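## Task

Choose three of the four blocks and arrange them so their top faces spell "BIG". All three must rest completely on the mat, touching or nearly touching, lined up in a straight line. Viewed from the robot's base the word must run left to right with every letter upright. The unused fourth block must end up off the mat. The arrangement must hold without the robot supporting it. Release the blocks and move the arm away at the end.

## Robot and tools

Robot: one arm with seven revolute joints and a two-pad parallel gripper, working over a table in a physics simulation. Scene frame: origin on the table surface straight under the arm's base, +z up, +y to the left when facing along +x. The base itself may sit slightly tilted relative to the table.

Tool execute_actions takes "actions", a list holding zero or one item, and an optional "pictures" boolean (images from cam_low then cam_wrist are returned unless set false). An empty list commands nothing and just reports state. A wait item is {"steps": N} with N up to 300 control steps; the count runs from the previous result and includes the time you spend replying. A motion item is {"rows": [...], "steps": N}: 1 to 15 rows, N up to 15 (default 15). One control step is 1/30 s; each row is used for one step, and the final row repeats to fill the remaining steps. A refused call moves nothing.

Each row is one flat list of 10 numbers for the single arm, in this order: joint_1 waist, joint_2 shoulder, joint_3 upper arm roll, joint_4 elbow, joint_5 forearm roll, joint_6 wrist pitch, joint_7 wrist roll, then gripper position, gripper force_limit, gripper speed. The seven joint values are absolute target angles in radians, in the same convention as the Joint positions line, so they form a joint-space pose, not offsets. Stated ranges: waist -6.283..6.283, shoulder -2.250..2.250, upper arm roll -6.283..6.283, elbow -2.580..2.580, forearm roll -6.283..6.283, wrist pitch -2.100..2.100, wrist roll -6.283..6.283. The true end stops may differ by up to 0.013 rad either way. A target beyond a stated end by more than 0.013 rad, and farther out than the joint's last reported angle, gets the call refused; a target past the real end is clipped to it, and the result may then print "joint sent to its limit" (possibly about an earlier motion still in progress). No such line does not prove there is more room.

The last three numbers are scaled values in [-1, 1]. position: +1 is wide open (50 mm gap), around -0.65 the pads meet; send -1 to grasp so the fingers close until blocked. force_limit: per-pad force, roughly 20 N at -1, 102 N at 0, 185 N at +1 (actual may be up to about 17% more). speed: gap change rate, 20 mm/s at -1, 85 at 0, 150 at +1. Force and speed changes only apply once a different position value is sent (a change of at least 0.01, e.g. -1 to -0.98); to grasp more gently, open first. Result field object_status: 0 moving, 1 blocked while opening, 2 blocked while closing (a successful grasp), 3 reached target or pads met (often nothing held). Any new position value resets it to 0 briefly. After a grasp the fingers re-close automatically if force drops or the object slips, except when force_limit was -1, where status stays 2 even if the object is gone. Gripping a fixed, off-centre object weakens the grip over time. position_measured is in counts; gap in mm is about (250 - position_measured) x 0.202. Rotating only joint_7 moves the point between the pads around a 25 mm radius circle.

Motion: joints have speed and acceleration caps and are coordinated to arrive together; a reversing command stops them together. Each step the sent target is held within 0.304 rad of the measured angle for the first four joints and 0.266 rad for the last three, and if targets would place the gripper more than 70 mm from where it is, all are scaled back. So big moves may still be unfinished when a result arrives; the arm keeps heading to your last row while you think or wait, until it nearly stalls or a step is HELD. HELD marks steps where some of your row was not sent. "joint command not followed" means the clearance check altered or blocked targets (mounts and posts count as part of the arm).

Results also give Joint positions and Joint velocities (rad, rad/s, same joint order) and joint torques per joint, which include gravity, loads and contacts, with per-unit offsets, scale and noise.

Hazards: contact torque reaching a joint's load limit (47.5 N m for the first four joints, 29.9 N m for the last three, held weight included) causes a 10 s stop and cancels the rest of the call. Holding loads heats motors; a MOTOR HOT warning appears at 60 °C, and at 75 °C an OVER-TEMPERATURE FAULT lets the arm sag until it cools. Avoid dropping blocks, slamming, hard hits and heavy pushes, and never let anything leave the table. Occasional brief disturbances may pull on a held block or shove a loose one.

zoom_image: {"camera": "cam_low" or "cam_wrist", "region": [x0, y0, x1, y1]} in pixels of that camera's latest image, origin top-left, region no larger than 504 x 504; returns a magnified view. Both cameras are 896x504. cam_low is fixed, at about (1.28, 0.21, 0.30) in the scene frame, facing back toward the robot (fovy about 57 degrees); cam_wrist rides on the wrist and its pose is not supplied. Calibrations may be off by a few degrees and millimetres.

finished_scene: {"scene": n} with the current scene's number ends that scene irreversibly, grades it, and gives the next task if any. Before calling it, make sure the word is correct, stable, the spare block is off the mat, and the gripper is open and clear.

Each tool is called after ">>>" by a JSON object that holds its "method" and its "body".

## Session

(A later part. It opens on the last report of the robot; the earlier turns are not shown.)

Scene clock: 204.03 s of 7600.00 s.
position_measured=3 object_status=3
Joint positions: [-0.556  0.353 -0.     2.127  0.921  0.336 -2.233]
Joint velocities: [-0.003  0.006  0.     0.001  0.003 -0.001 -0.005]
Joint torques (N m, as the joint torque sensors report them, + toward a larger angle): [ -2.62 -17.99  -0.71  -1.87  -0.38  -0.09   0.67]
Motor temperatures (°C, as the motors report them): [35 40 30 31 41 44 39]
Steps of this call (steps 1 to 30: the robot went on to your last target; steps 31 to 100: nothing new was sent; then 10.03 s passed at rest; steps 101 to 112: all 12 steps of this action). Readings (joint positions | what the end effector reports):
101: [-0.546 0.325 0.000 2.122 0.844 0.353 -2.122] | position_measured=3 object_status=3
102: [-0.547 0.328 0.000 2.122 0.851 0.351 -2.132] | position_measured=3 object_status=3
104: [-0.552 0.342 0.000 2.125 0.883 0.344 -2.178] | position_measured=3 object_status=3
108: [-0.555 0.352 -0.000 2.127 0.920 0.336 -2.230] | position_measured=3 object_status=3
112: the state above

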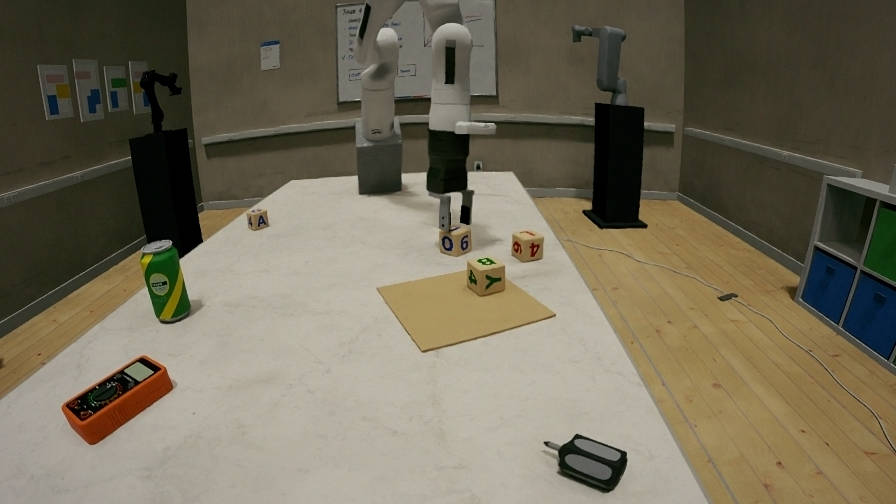

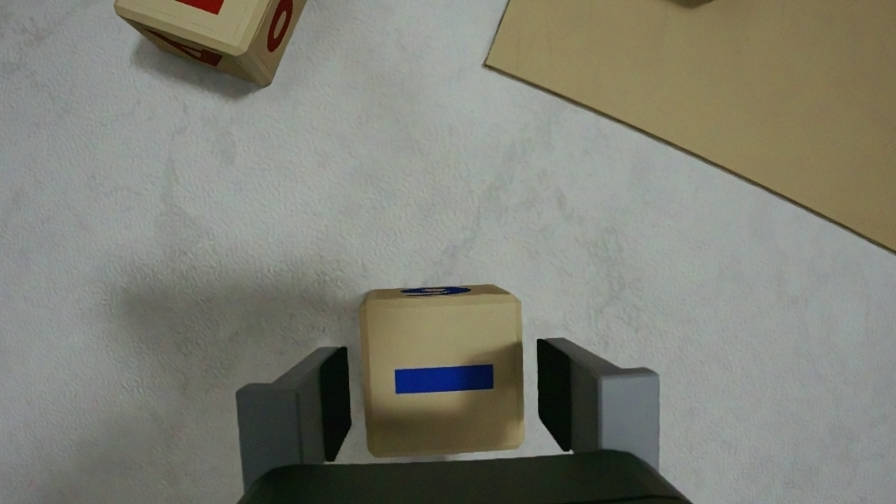

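>>> {"method": "execute_actions", "body": {"actions": [{"rows": [[-0.553,0.365,0,2.126,0.944,0.328,-2.254,1,-0.6,0],[-0.550,0.376,0,2.125,0.968,0.321,-2.277,1,-0.6,0],[-0.550,0.376,0,2.125,0.968,0.321,-2.277,1,-0.6,0],[-0.547,0.387,0,2.124,0.992,0.314,-2.300,1,-0.6,0],[-0.544,0.398,0,2.122,1.017,0.307,-2.323,1,-0.6,0],[-0.544,0.398,0,2.122,1.017,0.307,-2.323,1,-0.6,0],[-0.541,0.409,0,2.121,1.043,0.301,-2.348,1,-0.6,0],[-0.538,0.420,0,2.119,1.070,0.295,-2.373,1,-0.6,0],[-0.538,0.420,0,2.119,1.070,0.295,-2.373,1,-0.6,0],[-0.535,0.431,0,2.118,1.097,0.289,-2.399,1,-0.6,0],[-0.531,0.442,0,2.116,1.125,0.283,-2.4255,1,-0.6,0]], "steps": 15}], "pictures": false}}

>>> {"method": "execute_actions", "body": {"actions": [{"steps": 6}]}}

Scene clock: 211.57 s of 7600.00 s.
position_measured=3 object_status=3
Joint positions: [-0.533  0.437  0.     2.117  1.117  0.285 -2.418]
Joint velocities: [ 0.014  0.048  0.001 -0.01   0.163 -0.036 -0.154]
Joint torques (N m, as the joint torque sensors report them, + toward a larger angle): [ -2.58 -19.35  -0.78  -1.88  -0.54  -0.02   0.31]
Motor temperatures (°C, as the motors report them): [35 40 30 31 41 44 39]
Steps of this call (steps 1 to 15: the robot went on to your last target; steps 16 to 90: nothing new was sent; then 4.03 s passed at rest; steps 91 to 105: all 15 steps of this action). Readings (joint positions | what the end effector reports):
91: [-0.556 0.355 -0.000 2.127 0.923 0.335 -2.234] | position_measured=3 object_status=3
92: [-0.554 0.360 -0.000 2.127 0.930 0.333 -2.241] | position_measured=3 object_status=3
94: [-0.551 0.370 -0.000 2.126 0.952 0.326 -2.262] | position_measured=3 object_status=3
98: [-0.545 0.396 -0.000 2.122 1.011 0.309 -2.317] | position_measured=3 object_status=3
105: the state above

Scene clock: 211.77 s of 7600.00 s.
position_measured=3 object_status=3
Joint positions: [-0.531  0.441  0.     2.116  1.125  0.283 -2.425]
Joint velocities: [ 0.003  0.007 -0.    -0.001  0.003 -0.001 -0.003]
Joint torques (N m, as the joint torque sensors report them, + toward a larger angle): [ -1.85 -18.15  -0.61  -1.25  -0.34  -0.13   0.52]
Motor temperatures (°C, as the motors report them): [35 40 30 31 41 44 39]
Steps of this call (steps 1 to 6: the robot went on to your last target). Readings (joint positions | what the end effector reports):
1: [-0.532 0.438 0.000 2.116 1.121 0.284 -2.422] | position_measured=3 object_status=3
2: [-0.532 0.439 0.000 2.116 1.123 0.284 -2.423] | position_measured=3 object_status=3
4: [-0.532 0.440 0.000 2.116 1.124 0.283 -2.425] | position_measured=3 object_status=3
6: the state above

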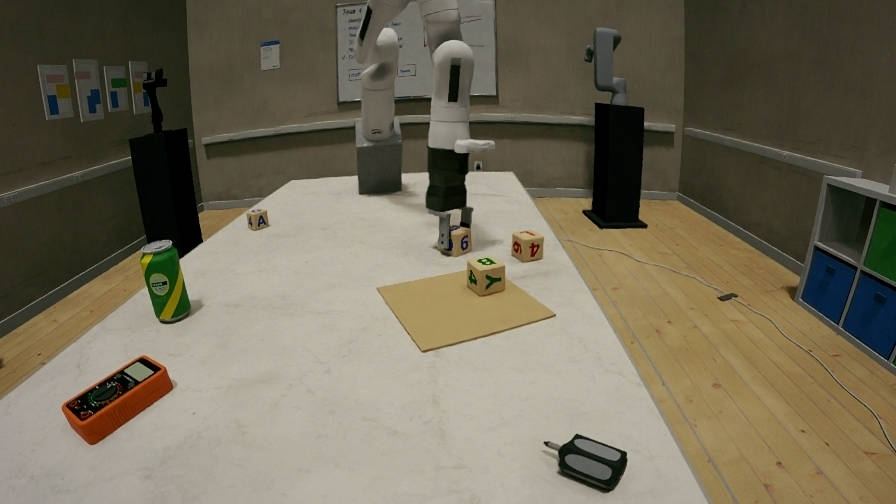

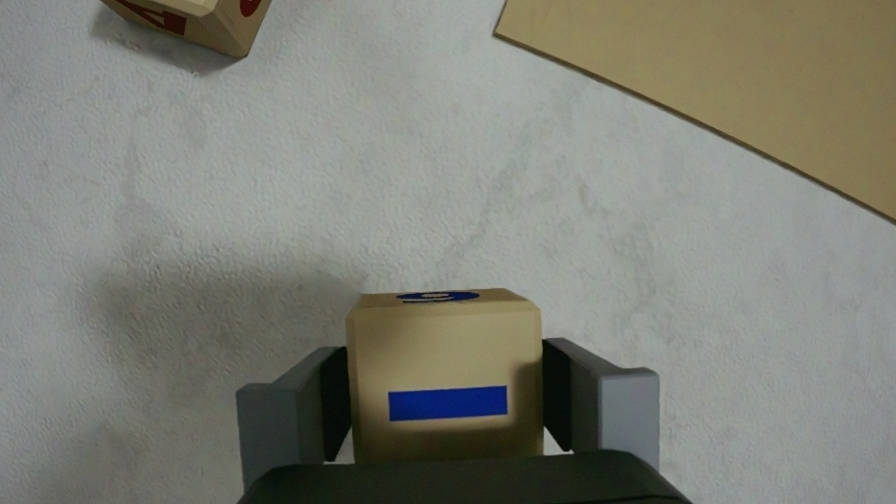

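>>> {"method": "execute_actions", "body": {"actions": [{"rows": [[-0.531,0.442,0,2.116,1.125,0.283,-2.4255,-1,-0.6,0]], "steps": 10}], "pictures": false}}

>>> {"method": "execute_actions", "body": {"actions": [{"rows": [[-0.544,0.398,0,2.122,1.017,0.307,-2.323,-1,-0.6,0],[-0.544,0.398,0,2.122,1.017,0.307,-2.323,-1,-0.6,0],[-0.544,0.398,0,2.122,1.017,0.307,-2.323,-1,-0.6,0],[-0.544,0.398,0,2.122,1.017,0.307,-2.323,-1,-0.6,0],[-0.556,0.354,0,2.1275,0.9215,0.3355,-2.233,-1,-0.6,0],[-0.556,0.354,0,2.1275,0.9215,0.3355,-2.233,-1,-0.6,0],[-0.556,0.354,0,2.1275,0.9215,0.3355,-2.233,-1,-0.6,0],[-0.575,0.287,0,2.13,0.80,0.38,-2.1,-1,-0.6,0],[-0.575,0.287,0,2.13,0.80,0.38,-2.1,-1,-0.6,0],[-0.575,0.287,0,2.13,0.80,0.38,-2.1,-1,-0.6,0],[-0.575,0.287,0,2.13,0.80,0.38,-1.9,-1,-0.6,0],[-0.575,0.287,0,2.13,0.80,0.38,-1.9,-1,-0.6,0],[-0.54,0.30,0,2.02,0.68,0.44,-1.7,-1,-0.6,0]], "steps": 15}], "pictures": false}}

>>> {"method": "execute_actions", "body": {"actions": [{"rows": [[-0.54,0.30,0,2.02,0.68,0.44,-1.7,-1,-0.6,0],[-0.54,0.30,0,2.02,0.68,0.44,-1.7,-1,-0.6,0],[-0.54,0.30,0,2.02,0.68,0.44,-1.4,-1,-0.6,0],[-0.54,0.30,0,2.02,0.68,0.44,-1.4,-1,-0.6,0],[-0.49,0.335,0,1.88,0.54,0.52,-1.4,-1,-0.6,0],[-0.49,0.335,0,1.88,0.54,0.52,-1.4,-1,-0.6,0],[-0.49,0.335,0,1.88,0.54,0.52,-1.2,-1,-0.6,0],[-0.49,0.335,0,1.88,0.54,0.52,-1.2,-1,-0.6,0],[-0.49,0.335,0,1.88,0.54,0.52,-1.2,-1,-0.6,0],[-0.49,0.335,0,1.88,0.54,0.52,-1.0,-1,-0.6,0],[-0.49,0.335,0,1.88,0.54,0.52,-1.0,-1,-0.6,0],[-0.44,0.375,0,1.72,0.42,0.61,-0.9,-1,-0.6,0]], "steps": 15}], "pictures": false}}

>>> {"method": "execute_actions", "body": {"actions": [{"rows": [[-0.44,0.375,0,1.72,0.42,0.61,-0.7,-1,-0.6,0],[-0.44,0.375,0,1.72,0.42,0.61,-0.7,-1,-0.6,0],[-0.44,0.375,0,1.72,0.42,0.61,-0.7,-1,-0.6,0],[-0.39,0.425,0,1.56,0.32,0.695,-0.5,-1,-0.6,0],[-0.39,0.425,0,1.56,0.32,0.695,-0.5,-1,-0.6,0],[-0.39,0.425,0,1.56,0.32,0.695,-0.5,-1,-0.6,0],[-0.39,0.425,0,1.56,0.32,0.695,-0.4,-1,-0.6,0],[-0.39,0.425,0,1.56,0.32,0.695,-0.3,-1,-0.6,0],[-0.39,0.425,0,1.56,0.32,0.695,-0.3,-1,-0.6,0],[-0.39,0.425,0,1.56,0.32,0.695,-0.3,-1,-0.6,0],[-0.336,0.488,0,1.390,0.234,0.782,-0.132,-1,-0.6,0]], "steps": 15}], "pictures": false}}

>>> {"method": "execute_actions", "body": {"actions": [{"steps": 25}]}}

Scene clock: 246.90 s of 7600.00 s.
position_measured=33 object_status=2
Joint positions: [-0.531  0.442 -0.     2.116  1.125  0.283 -2.425]
Joint velocities: [ 0.     0.    -0.001 -0.001  0.001  0.     0.   ]
Joint torques (N m, as the joint torque sensors report them, + toward a larger angle): [ -2.26 -18.    -0.55  -1.36  -0.28   0.08   0.32]
Motor temperatures (°C, as the motors report them): [35 40 30 31 41 44 39]
Steps of this call (steps 1 to 15: the robot went on to your last target; steps 16 to 90: nothing new was sent; then 31.80 s passed at rest; steps 91 to 100: all 10 steps of this action). Readings (joint positions | what the end effector reports):
91: [-0.531 0.442 0.000 2.116 1.125 0.283 -2.425] | position_measured=14 object_status=0
92: [-0.531 0.442 -0.000 2.116 1.125 0.283 -2.425] | position_measured=28 object_status=0
94: [-0.531 0.442 -0.000 2.116 1.125 0.283 -2.425] | position_measured=33 object_status=0
98: [-0.531 0.442 -0.000 2.116 1.125 0.283 -2.425] | position_measured=33 object_status=0
100: the state above

Scene clock: 247.40 s of 7600.00 s.
position_measured=33 object_status=2
Joint positions: [-0.565  0.305 -0.001  2.121  0.8    0.381 -2.011]
Joint velocities: [ 0.077 -0.034  0.001 -0.249 -0.649  0.304  1.215]
Joint torques (N m, as the joint torque sensors report them, + toward a larger angle): [ -1.62 -18.27  -0.49  -4.47  -0.1   -0.67   0.45]
Motor temperatures (°C, as the motors report them): [35 40 30 31 41 44 39]
Steps of this call (steps 1 to 15: all 15 steps of this action). Readings (joint positions | what the end effector reports):
1: [-0.531 0.441 -0.000 2.116 1.124 0.283 -2.424] | position_measured=33 object_status=2
2: [-0.533 0.435 0.000 2.117 1.114 0.286 -2.415] | position_measured=33 object_status=2
4: [-0.539 0.415 0.000 2.119 1.069 0.296 -2.372] | position_measured=33 object_status=2
8: [-0.551 0.371 -0.000 2.125 0.963 0.323 -2.272] | position_measured=33 object_status=2
15: the state above

Scene clock: 247.90 s of 7600.00 s.
position_measured=33 object_status=2
Joint positions: [-0.481  0.343 -0.001  1.855  0.522  0.534 -1.401]
Joint velocities: [ 0.27   0.229  0.007 -0.853 -0.686  0.493  1.217]
Joint torques (N m, as the joint torque sensors report them, + toward a larger angle): [ -1.86 -22.1   -0.19  -7.03   0.18  -0.31   0.  ]
Motor temperatures (°C, as the motors report them): [35 40 30 31 41 44 39]
Steps of this call (steps 1 to 15: all 15 steps of this action). Readings (joint positions | what the end effector reports):
1: [-0.562 0.304 -0.001 2.110 0.778 0.392 -1.970] | position_measured=33 object_status=2
2: [-0.557 0.303 -0.000 2.094 0.757 0.403 -1.930] | position_measured=33 object_status=2
4: [-0.551 0.301 0.000 2.064 0.726 0.417 -1.848] | position_measured=33 object_status=2
8: [-0.530 0.307 -0.001 1.996 0.657 0.454 -1.686] | position_measured=33 object_status=2
15: the state above

Scene clock: 248.40 s of 7600.00 s.
position_measured=33 object_status=2
Joint positions: [-0.372  0.447 -0.001  1.505  0.292  0.723 -0.792]
Joint velocities: [ 0.247  0.288  0.026 -0.826 -0.42   0.414  1.218]
Joint torques (N m, as the joint torque sensors report them, + toward a larger angle): [ -1.91 -25.46  -1.11  -5.97  -0.2    0.08   0.39]
Motor temperatures (°C, as the motors report them): [35 40 30 31 41 44 39]
Steps of this call (steps 1 to 15: all 15 steps of this action). Readings (joint positions | what the end effector reports):
1: [-0.473 0.350 -0.000 1.828 0.500 0.550 -1.361] | position_measured=33 object_status=2
2: [-0.466 0.355 0.000 1.804 0.483 0.563 -1.320] | position_measured=33 object_status=2
4: [-0.456 0.362 0.001 1.768 0.456 0.583 -1.239] | position_measured=33 object_status=2
8: [-0.423 0.393 -0.000 1.668 0.387 0.638 -1.076] | position_measured=33 object_status=2
15: the state above

Scene clock: 249.23 s of 7600.00 s.
position_measured=33 object_status=2
Joint positions: [-0.336  0.488  0.     1.39   0.234  0.782 -0.132]
Joint velocities: [ 0.     0.001 -0.    -0.001  0.     0.     0.001]
Joint torques (N m, as the joint torque sensors report them, + toward a larger angle): [ -1.39 -25.34   0.01  -7.18  -0.16  -0.04   0.27]
Motor temperatures (°C, as the motors report them): [35 40 30 31 41 44 39]
Steps of this call (steps 1 to 25: the robot went on to your last target). Readings (joint positions | what the end effector reports):
1: [-0.365 0.455 0.000 1.480 0.279 0.736 -0.751] | position_measured=33 object_status=2
2: [-0.359 0.462 0.001 1.459 0.269 0.746 -0.710] | position_measured=33 object_status=2
4: [-0.350 0.471 0.001 1.430 0.254 0.761 -0.629] | position_measured=33 object_status=2
8: [-0.341 0.481 0.000 1.403 0.240 0.775 -0.466] | position_measured=33 object_status=2
25: the state above

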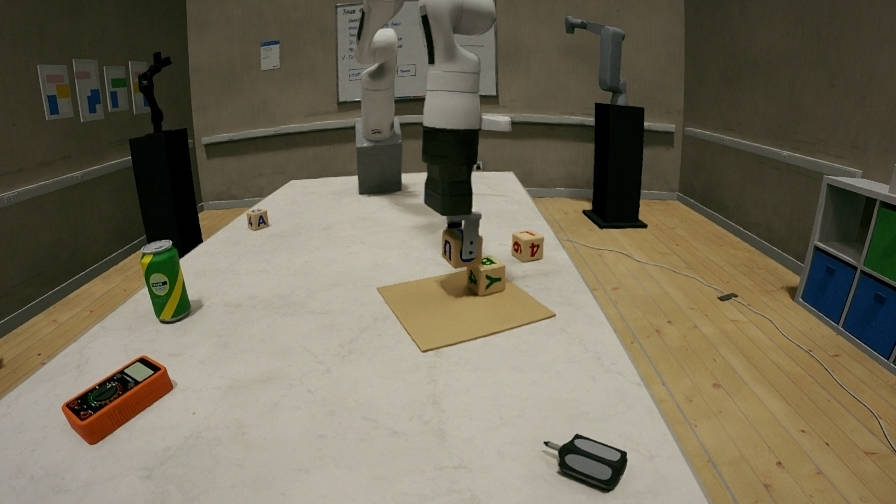

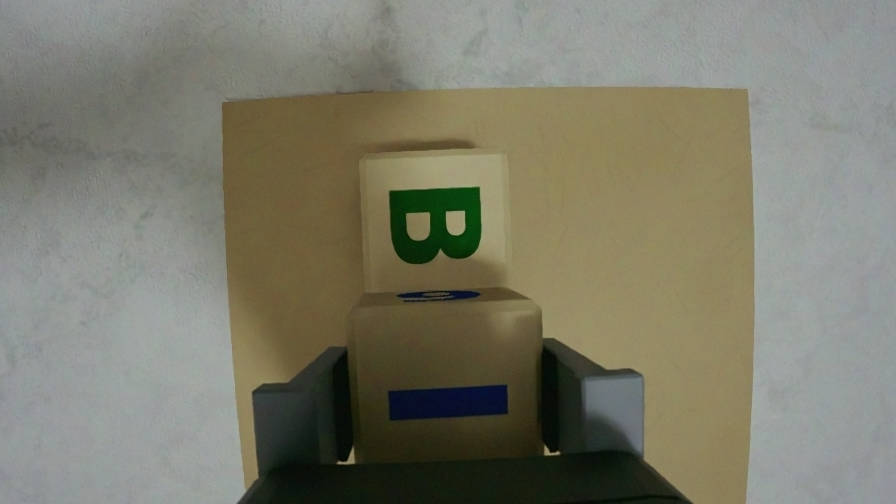

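>>> {"method": "execute_actions", "body": {"actions": [{"rows": [[-0.322,0.485,0,1.394,0.2245,0.780,-0.113,-1,-0.6,0],[-0.322,0.485,0,1.394,0.2245,0.780,-0.113,-1,-0.6,0],[-0.322,0.485,0,1.394,0.2245,0.780,-0.113,-1,-0.6,0],[-0.322,0.485,0,1.394,0.2245,0.780,-0.113,-1,-0.6,0],[-0.322,0.485,0,1.394,0.2245,0.780,-0.113,-1,-0.6,0],[-0.317,0.515,0,1.392,0.228,0.752,-0.115,-1,-0.6,0],[-0.317,0.515,0,1.392,0.228,0.752,-0.115,-1,-0.6,0],[-0.317,0.515,0,1.392,0.228,0.752,-0.115,-1,-0.6,0],[-0.311,0.546,0,1.389,0.232,0.724,-0.118,-1,-0.6,0]], "steps": 15}], "pictures": false}}

>>> {"method": "execute_actions", "body": {"actions": [{"rows": [[-0.307,0.570,0,1.386,0.235,0.702,-0.120,-1,-0.6,0]], "steps": 12}]}}

Scene clock: 267.60 s of 7600.00 s.
position_measured=33 object_status=2
Joint positions: [-0.312  0.543  0.     1.39   0.232  0.726 -0.118]
Joint velocities: [ 0.008  0.026 -0.003 -0.011  0.004 -0.029 -0.003]
Joint torques (N m, as the joint torque sensors report them, + toward a larger angle): [ -1.67 -26.32   0.29  -6.81  -0.43  -0.13   0.36]
Motor temperatures (°C, as the motors report them): [35 40 30 31 41 44 39]
Steps of this call (steps 1 to 30: the robot went on to your last target; steps 31 to 100: nothing new was sent; then 14.53 s passed at rest; steps 101 to 115: all 15 steps of this action). Readings (joint positions | what the end effector reports):
101: [-0.334 0.488 -0.000 1.390 0.233 0.782 -0.131] | position_measured=33 object_status=2
102: [-0.330 0.487 -0.001 1.391 0.230 0.781 -0.126] | position_measured=33 object_status=2
104: [-0.325 0.486 0.000 1.393 0.227 0.781 -0.117] | position_measured=33 object_status=2
108: [-0.320 0.501 0.000 1.392 0.227 0.767 -0.115] | position_measured=33 object_status=2
115: the state above

Scene clock: 268.00 s of 7600.00 s.
position_measured=33 object_status=2
Joint positions: [-0.307  0.57   0.     1.386  0.235  0.702 -0.12 ]
Joint velocities: [-0.     0.004  0.001  0.002  0.001 -0.001 -0.001]
Joint torques (N m, as the joint torque sensors report them, + toward a larger angle): [ -1.25 -25.9    0.21  -6.44  -0.17   0.     0.31]
Motor temperatures (°C, as the motors report them): [35 40 30 31 41 44 39]
Steps of this call (steps 1 to 12: all 12 steps of this action). Readings (joint positions | what the end effector reports):
1: [-0.311 0.545 0.000 1.389 0.232 0.724 -0.118] | position_measured=33 object_status=2
2: [-0.310 0.551 -0.000 1.387 0.233 0.719 -0.118] | position_measured=33 object_status=2
4: [-0.308 0.564 0.000 1.387 0.234 0.708 -0.119] | position_measured=33 object_status=2
8: [-0.307 0.568 0.000 1.386 0.235 0.703 -0.120] | position_measured=33 object_status=2
12: the state above

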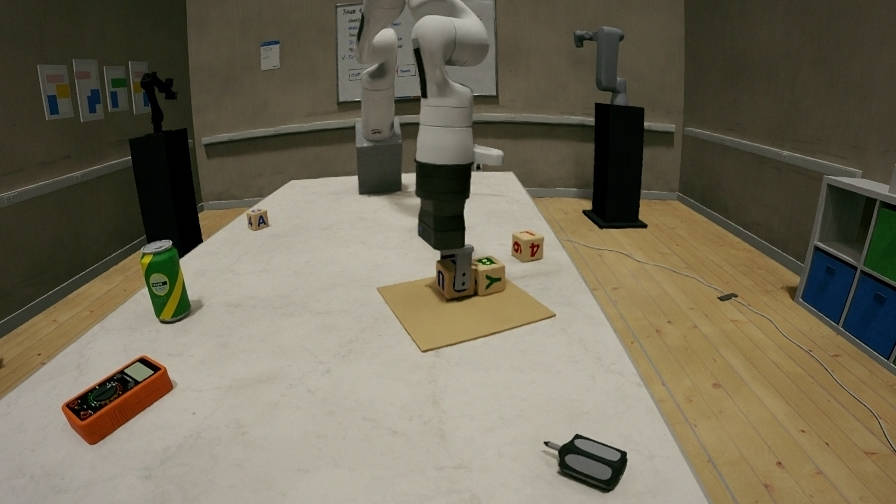

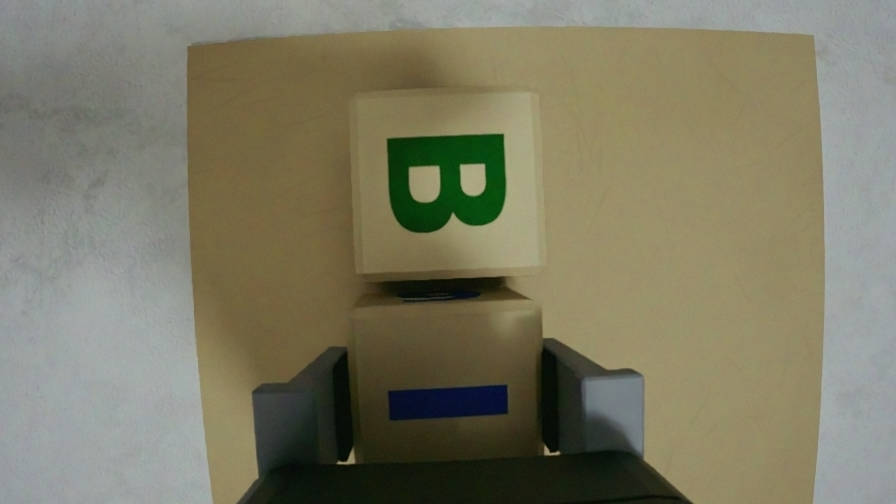

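>>> {"method": "execute_actions", "body": {"actions": []}}

Scene clock: 292.80 s of 7600.00 s.
position_measured=33 object_status=2
Joint positions: [-0.307  0.57   0.     1.386  0.235  0.702 -0.12 ]
Joint velocities: [-0.     0.001 -0.001  0.    -0.002 -0.    -0.   ]
Joint torques (N m, as the joint torque sensors report them, + toward a larger angle): [ -1.3  -25.56   0.26  -6.53  -0.17  -0.07   0.31]
Motor temperatures (°C, as the motors report them): [35 40 30 31 41 44 39]
Steps of this call (steps 1 to 15: the robot went on to your last target; steps 16 to 90: nothing new was sent; then 21.80 s passed at rest). Readings (joint positions | what the end effector reports):
1: [-0.307 0.570 0.000 1.386 0.235 0.702 -0.120] | position_measured=33 object_status=2
2: [-0.307 0.570 0.000 1.386 0.235 0.702 -0.120] | position_measured=33 object_status=2
4: [-0.307 0.570 0.000 1.386 0.235 0.702 -0.120] | position_measured=33 object_status=2
8: [-0.307 0.570 0.000 1.386 0.235 0.702 -0.120] | position_measured=33 object_status=2
90: the state above
The arm was judged still, so your last target was given up. Only a new action makes it travel on or press farther. Fingers that are still opening or closing keep moving.

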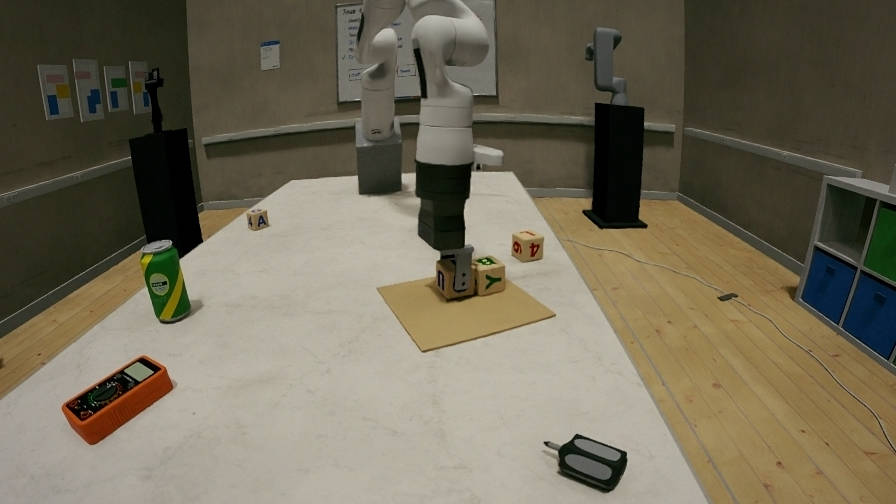

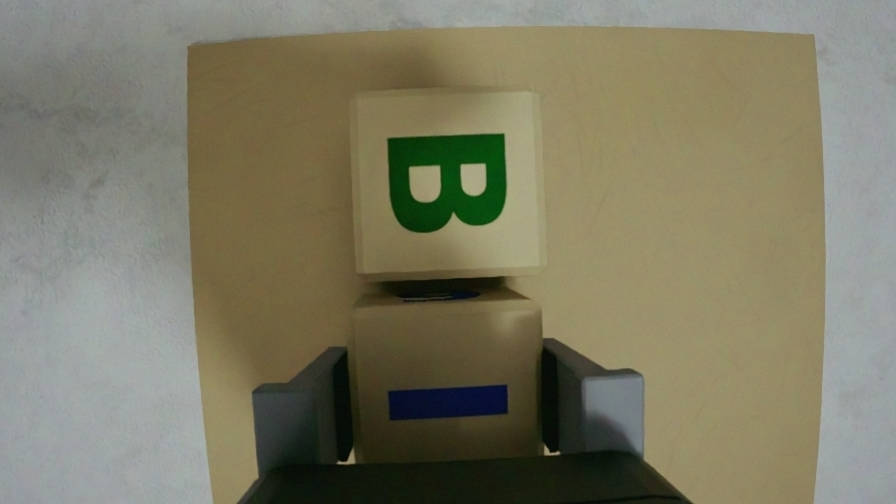

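>>> {"method": "execute_actions", "body": {"actions": [{"rows":[[-0.312,0.571,0,1.385,0.239,0.703,-0.127,-1,-0.6,0],[-0.312,0.571,0,1.385,0.239,0.703,-0.127,-1,-0.6,0],[-0.312,0.571,0,1.385,0.239,0.703,-0.127,-1,-0.6,0],[-0.312,0.571,0,1.385,0.239,0.703,-0.127,-1,-0.6,0],[-0.312,0.571,0,1.385,0.239,0.703,-0.127,-1,-0.6,0],[-0.312,0.571,0,1.385,0.239,0.703,-0.127,-1,-0.6,0],[-0.3115,0.575,0,1.3845,0.239,0.699,-0.127,-1,-0.6,0],[-0.3115,0.575,0,1.3845,0.239,0.699,-0.127,-1,-0.6,0],[-0.311,0.578,0,1.384,0.2395,0.6965,-0.127,-1,-0.6,0]],"steps":15}]}}

Scene clock: 301.83 s of 7600.00 s.
position_measured=33 object_status=2
Joint positions: [-0.311  0.578  0.     1.384  0.239  0.697 -0.127]
Joint velocities: [ 0.001  0.003 -0.    -0.     0.001 -0.003  0.   ]
Joint torques (N m, as the joint torque sensors report them, + toward a larger angle): [ -1.33 -25.65   0.17  -6.54  -0.21   0.12   0.33]
Motor temperatures (°C, as the motors report them): [35 40 30 31 41 44 39]
Steps of this call (steps 1 to 90: nothing new was sent; then 5.53 s passed at rest; steps 91 to 105: all 15 steps of this action). Readings (joint positions | what the end effector reports):
91: [-0.308 0.570 0.000 1.386 0.235 0.702 -0.121] | position_measured=33 object_status=2
92: [-0.309 0.570 0.001 1.386 0.237 0.702 -0.123] | position_measured=33 object_status=2
94: [-0.311 0.571 -0.000 1.385 0.238 0.703 -0.126] | position_measured=33 object_status=2
98: [-0.311 0.573 -0.000 1.385 0.239 0.701 -0.127] | position_measured=33 object_status=2
105: the state above

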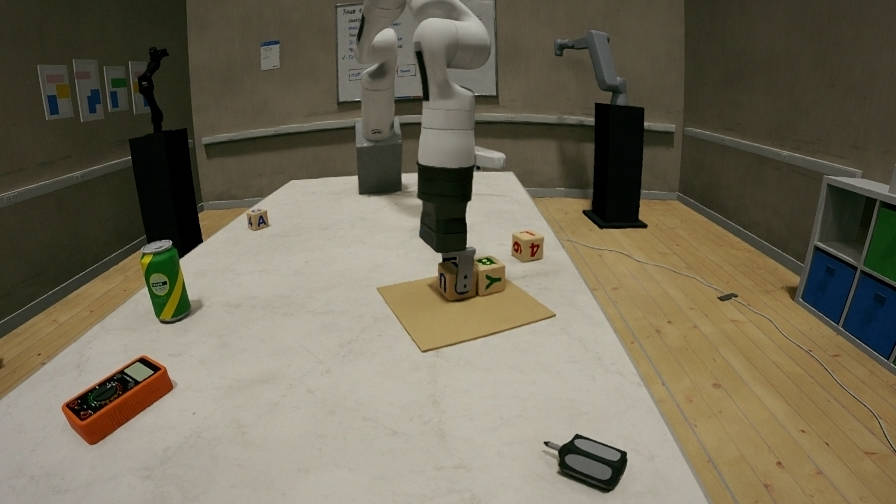

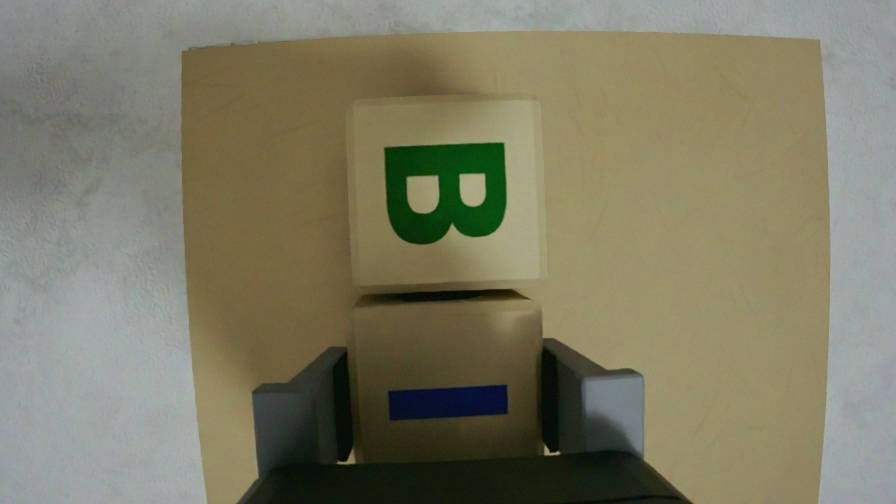

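No contact yet; lower a bit more.

>>> {"method": "execute_actions", "body": {"actions": [{"rows":[[-0.3105,0.581,0,1.384,0.24,0.694,-0.127,-1,-0.6,0],[-0.3105,0.581,0,1.384,0.24,0.694,-0.127,-1,-0.6,0],[-0.31,0.584,0,1.3835,0.24,0.691,-0.127,-1,-0.6,0]],"steps":10}], "pictures": false}}

Scene clock: 306.10 s of 7600.00 s.
position_measured=33 object_status=2
Joint positions: [-0.31   0.58  -0.     1.383  0.24   0.693 -0.127]
Joint velocities: [ 0.001 -0.001  0.     0.003 -0.    -0.001  0.001]
Joint torques (N m, as the joint torque sensors report them, + toward a larger angle): [ -1.19 -22.08   0.36  -6.2   -0.11  -0.57   0.25]
Motor temperatures (°C, as the motors report them): [35 40 30 31 41 44 39]
Steps of this call (steps 1 to 15: the robot went on to your last target; steps 16 to 90: nothing new was sent; then 0.93 s passed at rest; steps 91 to 100: all 10 steps of this action). Readings (joint positions | what the end effector reports):
91: [-0.311 0.579 -0.000 1.384 0.240 0.696 -0.127] | position_measured=33 object_status=2
92: [-0.311 0.579 -0.000 1.384 0.240 0.695 -0.127] | position_measured=33 object_status=2
94: [-0.310 0.580 0.000 1.383 0.240 0.694 -0.127] | position_measured=33 object_status=2
98: [-0.310 0.580 -0.000 1.383 0.240 0.693 -0.127] | position_measured=33 object_status=2
100: the state above

Contact. Open, then lift.

>>> {"method": "execute_actions", "body": {"actions": [{"rows":[[-0.311,0.58,0,1.384,0.24,0.695,-0.127,1,-0.6,0],[-0.311,0.58,0,1.384,0.24,0.695,-0.127,1,-0.6,0],[-0.311,0.58,0,1.384,0.24,0.695,-0.127,1,-0.6,0],[-0.311,0.58,0,1.384,0.24,0.695,-0.127,1,-0.6,0],[-0.311,0.58,0,1.384,0.24,0.695,-0.127,1,-0.6,0],[-0.311,0.58,0,1.384,0.24,0.695,-0.127,1,-0.6,0],[-0.315,0.556,0,1.387,0.237,0.716,-0.125,1,-0.6,0],[-0.319,0.532,0,1.389,0.234,0.738,-0.123,1,-0.6,0],[-0.323,0.508,0,1.391,0.231,0.760,-0.121,1,-0.6,0],[-0.327,0.485,0,1.393,0.2285,0.781,-0.12,1,-0.6,0]],"steps":15}], "pictures": false}}

Scene clock: 315.27 s of 7600.00 s.
position_measured=3 object_status=3
Joint positions: [-0.326  0.492 -0.     1.391  0.229  0.776 -0.12 ]
Joint velocities: [-0.017 -0.102  0.001  0.005 -0.016  0.123  0.008]
Joint torques (N m, as the joint torque sensors report them, + toward a larger angle): [ -0.7  -21.07   0.34  -5.81  -0.43   0.03   0.18]
Motor temperatures (°C, as the motors report them): [35 40 30 31 41 44 39]
Steps of this call (steps 1 to 15: the robot went on to your last target; steps 16 to 90: nothing new was sent; then 5.67 s passed at rest; steps 91 to 105: all 15 steps of this action). Readings (joint positions | what the end effector reports):
91: [-0.310 0.579 -0.000 1.383 0.240 0.693 -0.127] | position_measured=22 object_status=0
92: [-0.311 0.579 0.000 1.384 0.240 0.693 -0.127] | position_measured=8 object_status=0
94: [-0.311 0.579 -0.000 1.384 0.240 0.694 -0.127] | position_measured=3 object_status=0
98: [-0.312 0.572 0.000 1.386 0.239 0.700 -0.127] | position_measured=3 object_status=0
105: the state above

>>> {"method": "execute_actions", "body": {"actions": [{"rows":[[0.25,0.35,0,2.0,0.9,0.35,-0.3,1,-0.6,0]],"steps":15}], "pictures": false}}

>>> {"method": "execute_actions", "body": {"actions": [{"rows":[[0.25,0.35,0,2.0,0.9,0.35,-0.3,1,-0.6,0]],"steps":12}], "pictures": false}}

>>> {"method": "execute_actions", "body": {"actions": [{"rows":[[1.192,0.647,0,2.22,1.697,-0.484,-0.57,1,-0.6,0]],"steps":15}], "pictures": false}}

>>> {"method": "execute_actions", "body": {"actions": [{"steps":45}]}}

Scene clock: 344.77 s of 7600.00 s.
position_measured=3 object_status=3
Joint positions: [-0.078  0.404 -0.001  1.636  0.441  0.567 -0.227]
Joint velocities: [ 0.59  -0.116  0.006  0.583  0.516 -0.479 -0.163]
Joint torques (N m, as the joint torque sensors report them, + toward a larger angle): [  0.98 -22.7    1.43  -6.03  -0.14   0.13   0.68]
Motor temperatures (°C, as the motors report them): [35 41 30 31 41 44 39]
Steps of this call (steps 1 to 15: the robot went on to your last target; steps 16 to 90: nothing new was sent; then 26.00 s passed at rest; steps 91 to 105: all 15 steps of this action). Readings (joint positions | what the end effector reports):
91: [-0.325 0.484 -0.000 1.394 0.229 0.780 -0.120] | position_measured=3 object_status=3
92: [-0.319 0.481 -0.002 1.400 0.232 0.775 -0.123] | position_measured=3 object_status=3
94: [-0.290 0.468 -0.005 1.427 0.255 0.751 -0.139] | position_measured=3 object_status=3
98: [-0.213 0.439 -0.001 1.502 0.322 0.685 -0.179] | position_measured=3 object_status=3
105: the state above

Scene clock: 345.17 s of 7600.00 s.
position_measured=3 object_status=3
Joint positions: [ 0.143  0.368  0.     1.877  0.697  0.419 -0.277]
Joint velocities: [ 0.544 -0.087  0.003  0.621  0.986 -0.35  -0.117]
Joint torques (N m, as the joint torque sensors report them, + toward a larger angle): [  3.41 -20.63   3.03  -4.25  -0.31   0.75   0.13]
Motor temperatures (°C, as the motors report them): [35 41 30 31 41 44 39]
Steps of this call (steps 1 to 12: all 12 steps of this action). Readings (joint positions | what the end effector reports):
1: [-0.058 0.401 -0.001 1.655 0.458 0.552 -0.232] | position_measured=3 object_status=3
2: [-0.039 0.397 -0.001 1.675 0.475 0.537 -0.237] | position_measured=3 object_status=3
4: [-0.001 0.391 -0.000 1.714 0.509 0.512 -0.245] | position_measured=3 object_status=3
8: [0.071 0.379 -0.000 1.794 0.587 0.466 -0.261] | position_measured=3 object_status=3
12: the state above

Scene clock: 345.67 s of 7600.00 s.
position_measured=3 object_status=3
Joint positions: [ 0.431  0.536 -0.     2.098  0.976  0.175 -0.457]
Joint velocities: [ 0.807  0.343  0.     0.377  0.689 -0.692 -0.351]
Joint torques (N m, as the joint torque sensors report them, + toward a larger angle): [  5.78 -18.61   4.28  -0.6   -0.29   1.18   0.39]
Motor temperatures (°C, as the motors report them): [35 41 30 31 41 44 39]
Steps of this call (steps 1 to 15: all 15 steps of this action). Readings (joint positions | what the end effector reports):
1: [0.161 0.366 0.000 1.897 0.730 0.407 -0.281] | position_measured=3 object_status=3
2: [0.177 0.368 0.001 1.914 0.757 0.395 -0.287] | position_measured=3 object_status=3
4: [0.205 0.389 0.002 1.941 0.785 0.370 -0.311] | position_measured=3 object_status=3
8: [0.274 0.449 0.000 2.002 0.841 0.310 -0.368] | position_measured=3 object_status=3
15: the state above

Scene clock: 347.17 s of 7600.00 s.
position_measured=3 object_status=3
Joint positions: [ 1.192  0.647  0.     2.22   1.697 -0.484 -0.57 ]
Joint velocities: [-0.001  0.    -0.001 -0.001  0.     0.     0.001]
Joint torques (N m, as the joint torque sensors report them, + toward a larger angle): [  8.11 -15.07   4.78  -1.64  -0.3   -0.07   0.31]
Motor temperatures (°C, as the motors report them): [35 41 30 31 41 44 39]
Steps of this call (steps 1 to 45: the robot went on to your last target). Readings (joint positions | what the end effector reports):
1: [0.459 0.548 -0.000 2.111 1.000 0.152 -0.469] | position_measured=3 object_status=3
2: [0.488 0.559 -0.000 2.123 1.025 0.126 -0.480] | position_measured=3 object_status=3
4: [0.554 0.579 -0.000 2.145 1.081 0.070 -0.501] | position_measured=3 object_status=3
8: [0.712 0.614 -0.000 2.183 1.217 -0.066 -0.536] | position_measured=3 object_status=3
45: the state above
The arm was judged still, so your last target was given up. Only a new action makes it travel on or press farther. Fingers that are still opening or closing keep moving.

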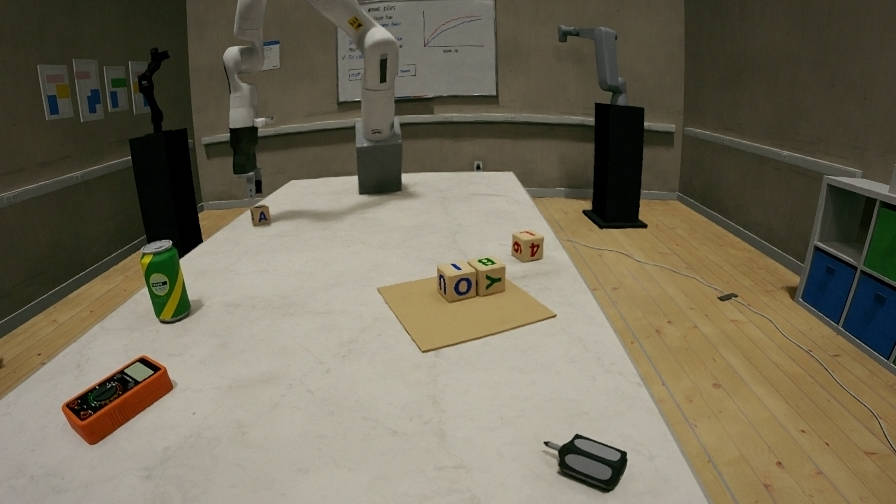

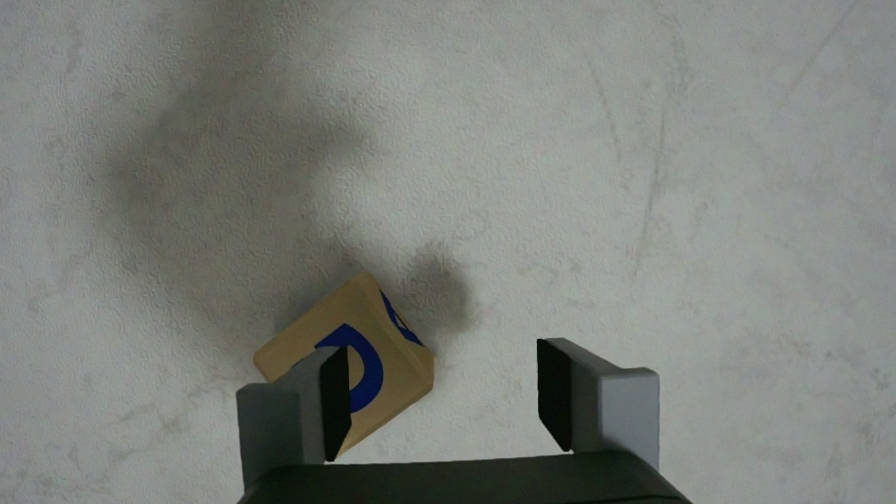

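>>> {"method": "zoom_image", "body": {"camera": "cam_wrist", "region": [230, 250, 470, 470]}}

Region (230, 250, 470, 470) of cam_wrist's 896x504 image, scaled by 2.100; it fills the top 462 rows of this view, and the rest is white.

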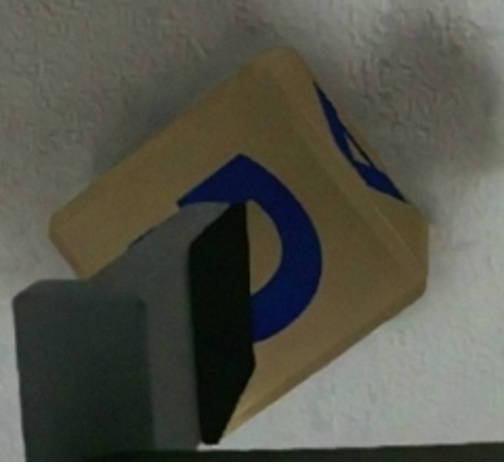

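>>> {"method": "execute_actions", "body": {"actions": [{"rows":[[1.2255,0.7665,0,2.379,1.2195,-0.5214,-2.529,1,-0.6,0]],"steps":15}], "pictures": false}}

>>> {"method": "execute_actions", "body": {"actions": [{"steps":50}]}}

Scene clock: 368.10 s of 7600.00 s.
position_measured=3 object_status=3
Joint positions: [ 1.223  0.759  0.     2.371  1.271 -0.52  -1.065]
Joint velocities: [ 0.018  0.054  0.002  0.063 -0.436 -0.016 -1.217]
Joint torques (N m, as the joint torque sensors report them, + toward a larger angle): [  7.52 -14.35   4.36   0.73  -0.34  -0.33   0.46]
Motor temperatures (°C, as the motors report them): [35 40 30 31 41 44 39]
Steps of this call (steps 1 to 90: nothing new was sent; then 17.43 s passed at rest; steps 91 to 105: all 15 steps of this action). Readings (joint positions | what the end effector reports):
91: [1.192 0.648 -0.000 2.221 1.696 -0.484 -0.571] | position_measured=3 object_status=3
92: [1.194 0.653 -0.000 2.225 1.687 -0.486 -0.579] | position_measured=3 object_status=3
94: [1.201 0.676 -0.000 2.252 1.643 -0.492 -0.624] | position_measured=3 object_status=3
98: [1.214 0.727 -0.000 2.327 1.487 -0.509 -0.781] | position_measured=3 object_status=3
105: the state above

Scene clock: 369.77 s of 7600.00 s.
position_measured=3 object_status=3
Joint positions: [ 1.226  0.766  0.     2.379  1.219 -0.521 -2.529]
Joint velocities: [-0.001 -0.001  0.001 -0.001  0.002 -0.     0.001]
Joint torques (N m, as the joint torque sensors report them, + toward a larger angle): [  7.79 -14.11   4.53   0.54  -0.4   -0.16   0.3 ]
Motor temperatures (°C, as the motors report them): [35 40 30 31 41 44 39]
Steps of this call (steps 1 to 50: the robot went on to your last target). Readings (joint positions | what the end effector reports):
1: [1.224 0.761 0.000 2.373 1.259 -0.520 -1.106] | position_measured=3 object_status=3
2: [1.224 0.762 0.000 2.375 1.249 -0.520 -1.146] | position_measured=3 object_status=3
4: [1.225 0.764 0.000 2.377 1.236 -0.521 -1.228] | position_measured=3 object_status=3
8: [1.225 0.766 0.000 2.378 1.225 -0.521 -1.390] | position_measured=3 object_status=3
50: the state above

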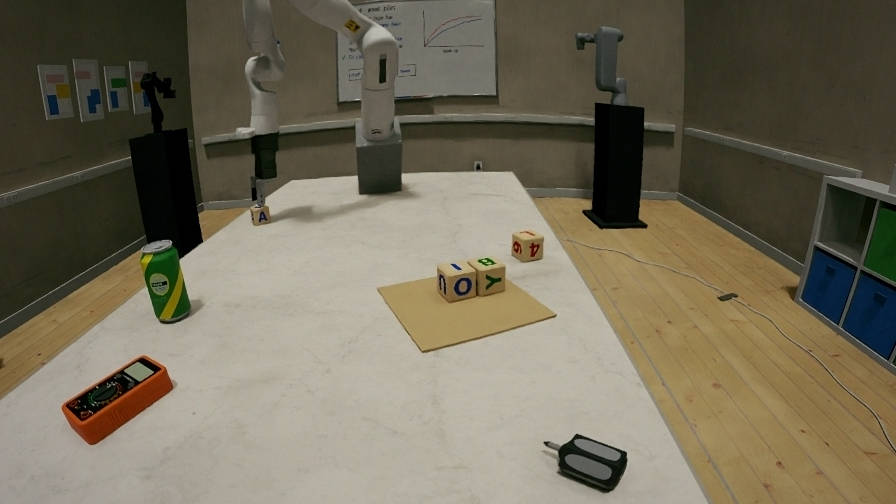

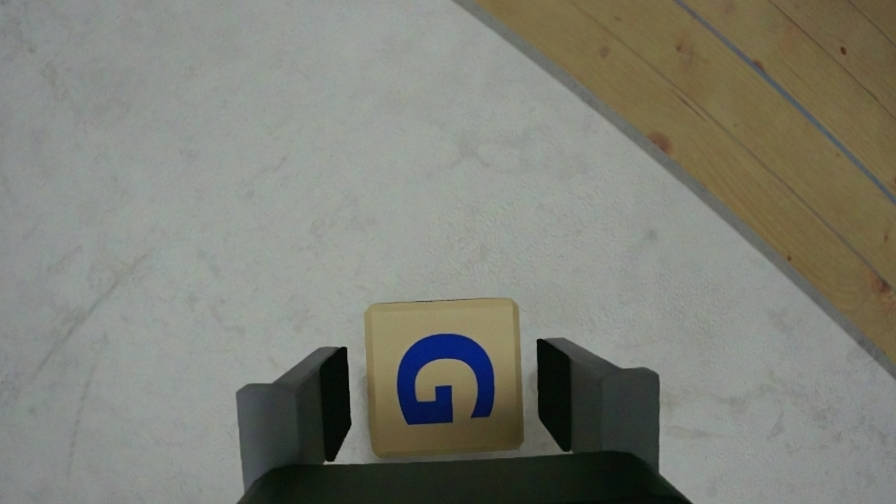

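>>> {"method": "execute_actions", "body": {"actions": [{"rows":[[1.212,0.7915,0,2.374,1.176,-0.529,-2.495,1,-0.6,0],[1.212,0.7915,0,2.374,1.176,-0.529,-2.495,1,-0.6,0],[1.212,0.7915,0,2.374,1.176,-0.529,-2.495,1,-0.6,0],[1.198,0.8165,0,2.368,1.134,-0.537,-2.462,1,-0.6,0],[1.198,0.8165,0,2.368,1.134,-0.537,-2.462,1,-0.6,0],[1.198,0.8165,0,2.368,1.134,-0.537,-2.462,1,-0.6,0],[1.1845,0.8415,0,2.3615,1.093,-0.546,-2.43,1,-0.6,0]],"steps":15}]}}

Scene clock: 383.60 s of 7600.00 s.
position_measured=3 object_status=3
Joint positions: [ 1.186  0.839 -0.     2.362  1.094 -0.546 -2.431]
Joint velocities: [-0.009  0.019  0.001 -0.001 -0.009 -0.002  0.007]
Joint torques (N m, as the joint torque sensors report them, + toward a larger angle): [  7.96 -14.83   4.6    1.43  -0.28   0.07   0.6 ]
Motor temperatures (°C, as the motors report them): [35 40 30 31 41 44 39]
Steps of this call (steps 1 to 15: the robot went on to your last target; steps 16 to 90: nothing new was sent; then 10.33 s passed at rest; steps 91 to 105: all 15 steps of this action). Readings (joint positions | what the end effector reports):
91: [1.225 0.768 0.000 2.379 1.218 -0.522 -2.528] | position_measured=3 object_status=3
92: [1.221 0.775 0.001 2.378 1.210 -0.523 -2.522] | position_measured=3 object_status=3
94: [1.214 0.788 0.000 2.375 1.187 -0.527 -2.503] | position_measured=3 object_status=3
98: [1.197 0.819 0.000 2.367 1.133 -0.538 -2.461] | position_measured=3 object_status=3
105: the state above

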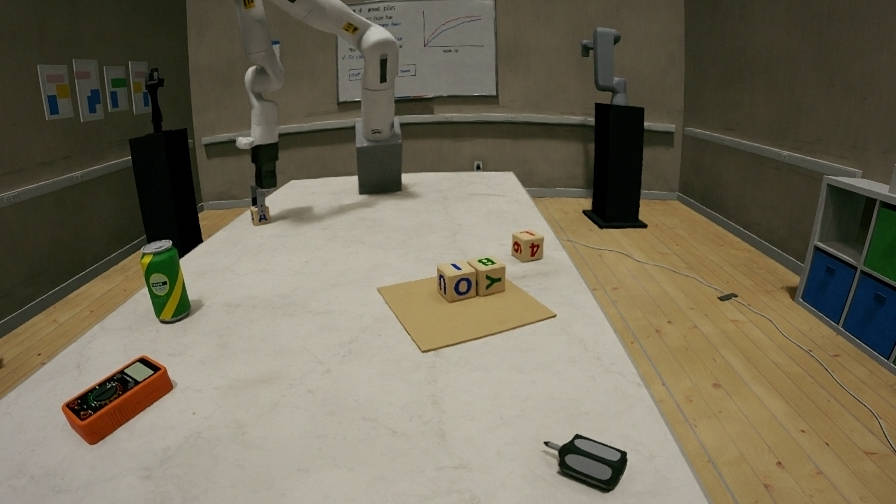

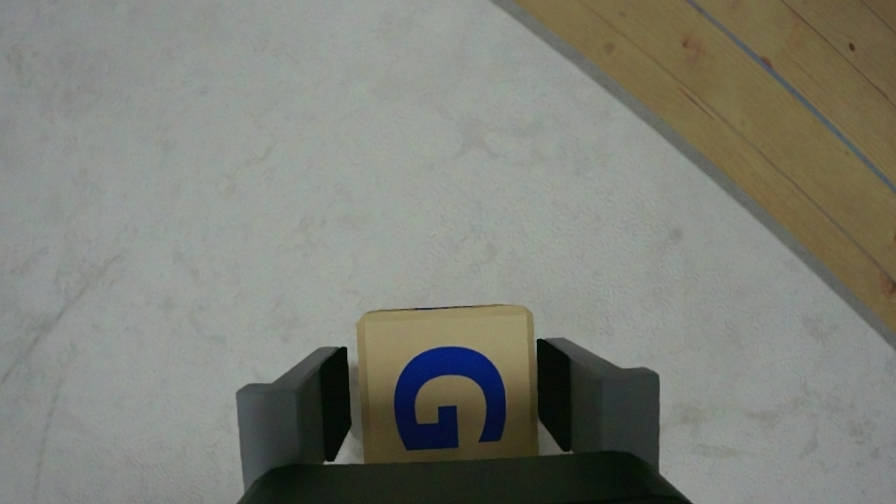

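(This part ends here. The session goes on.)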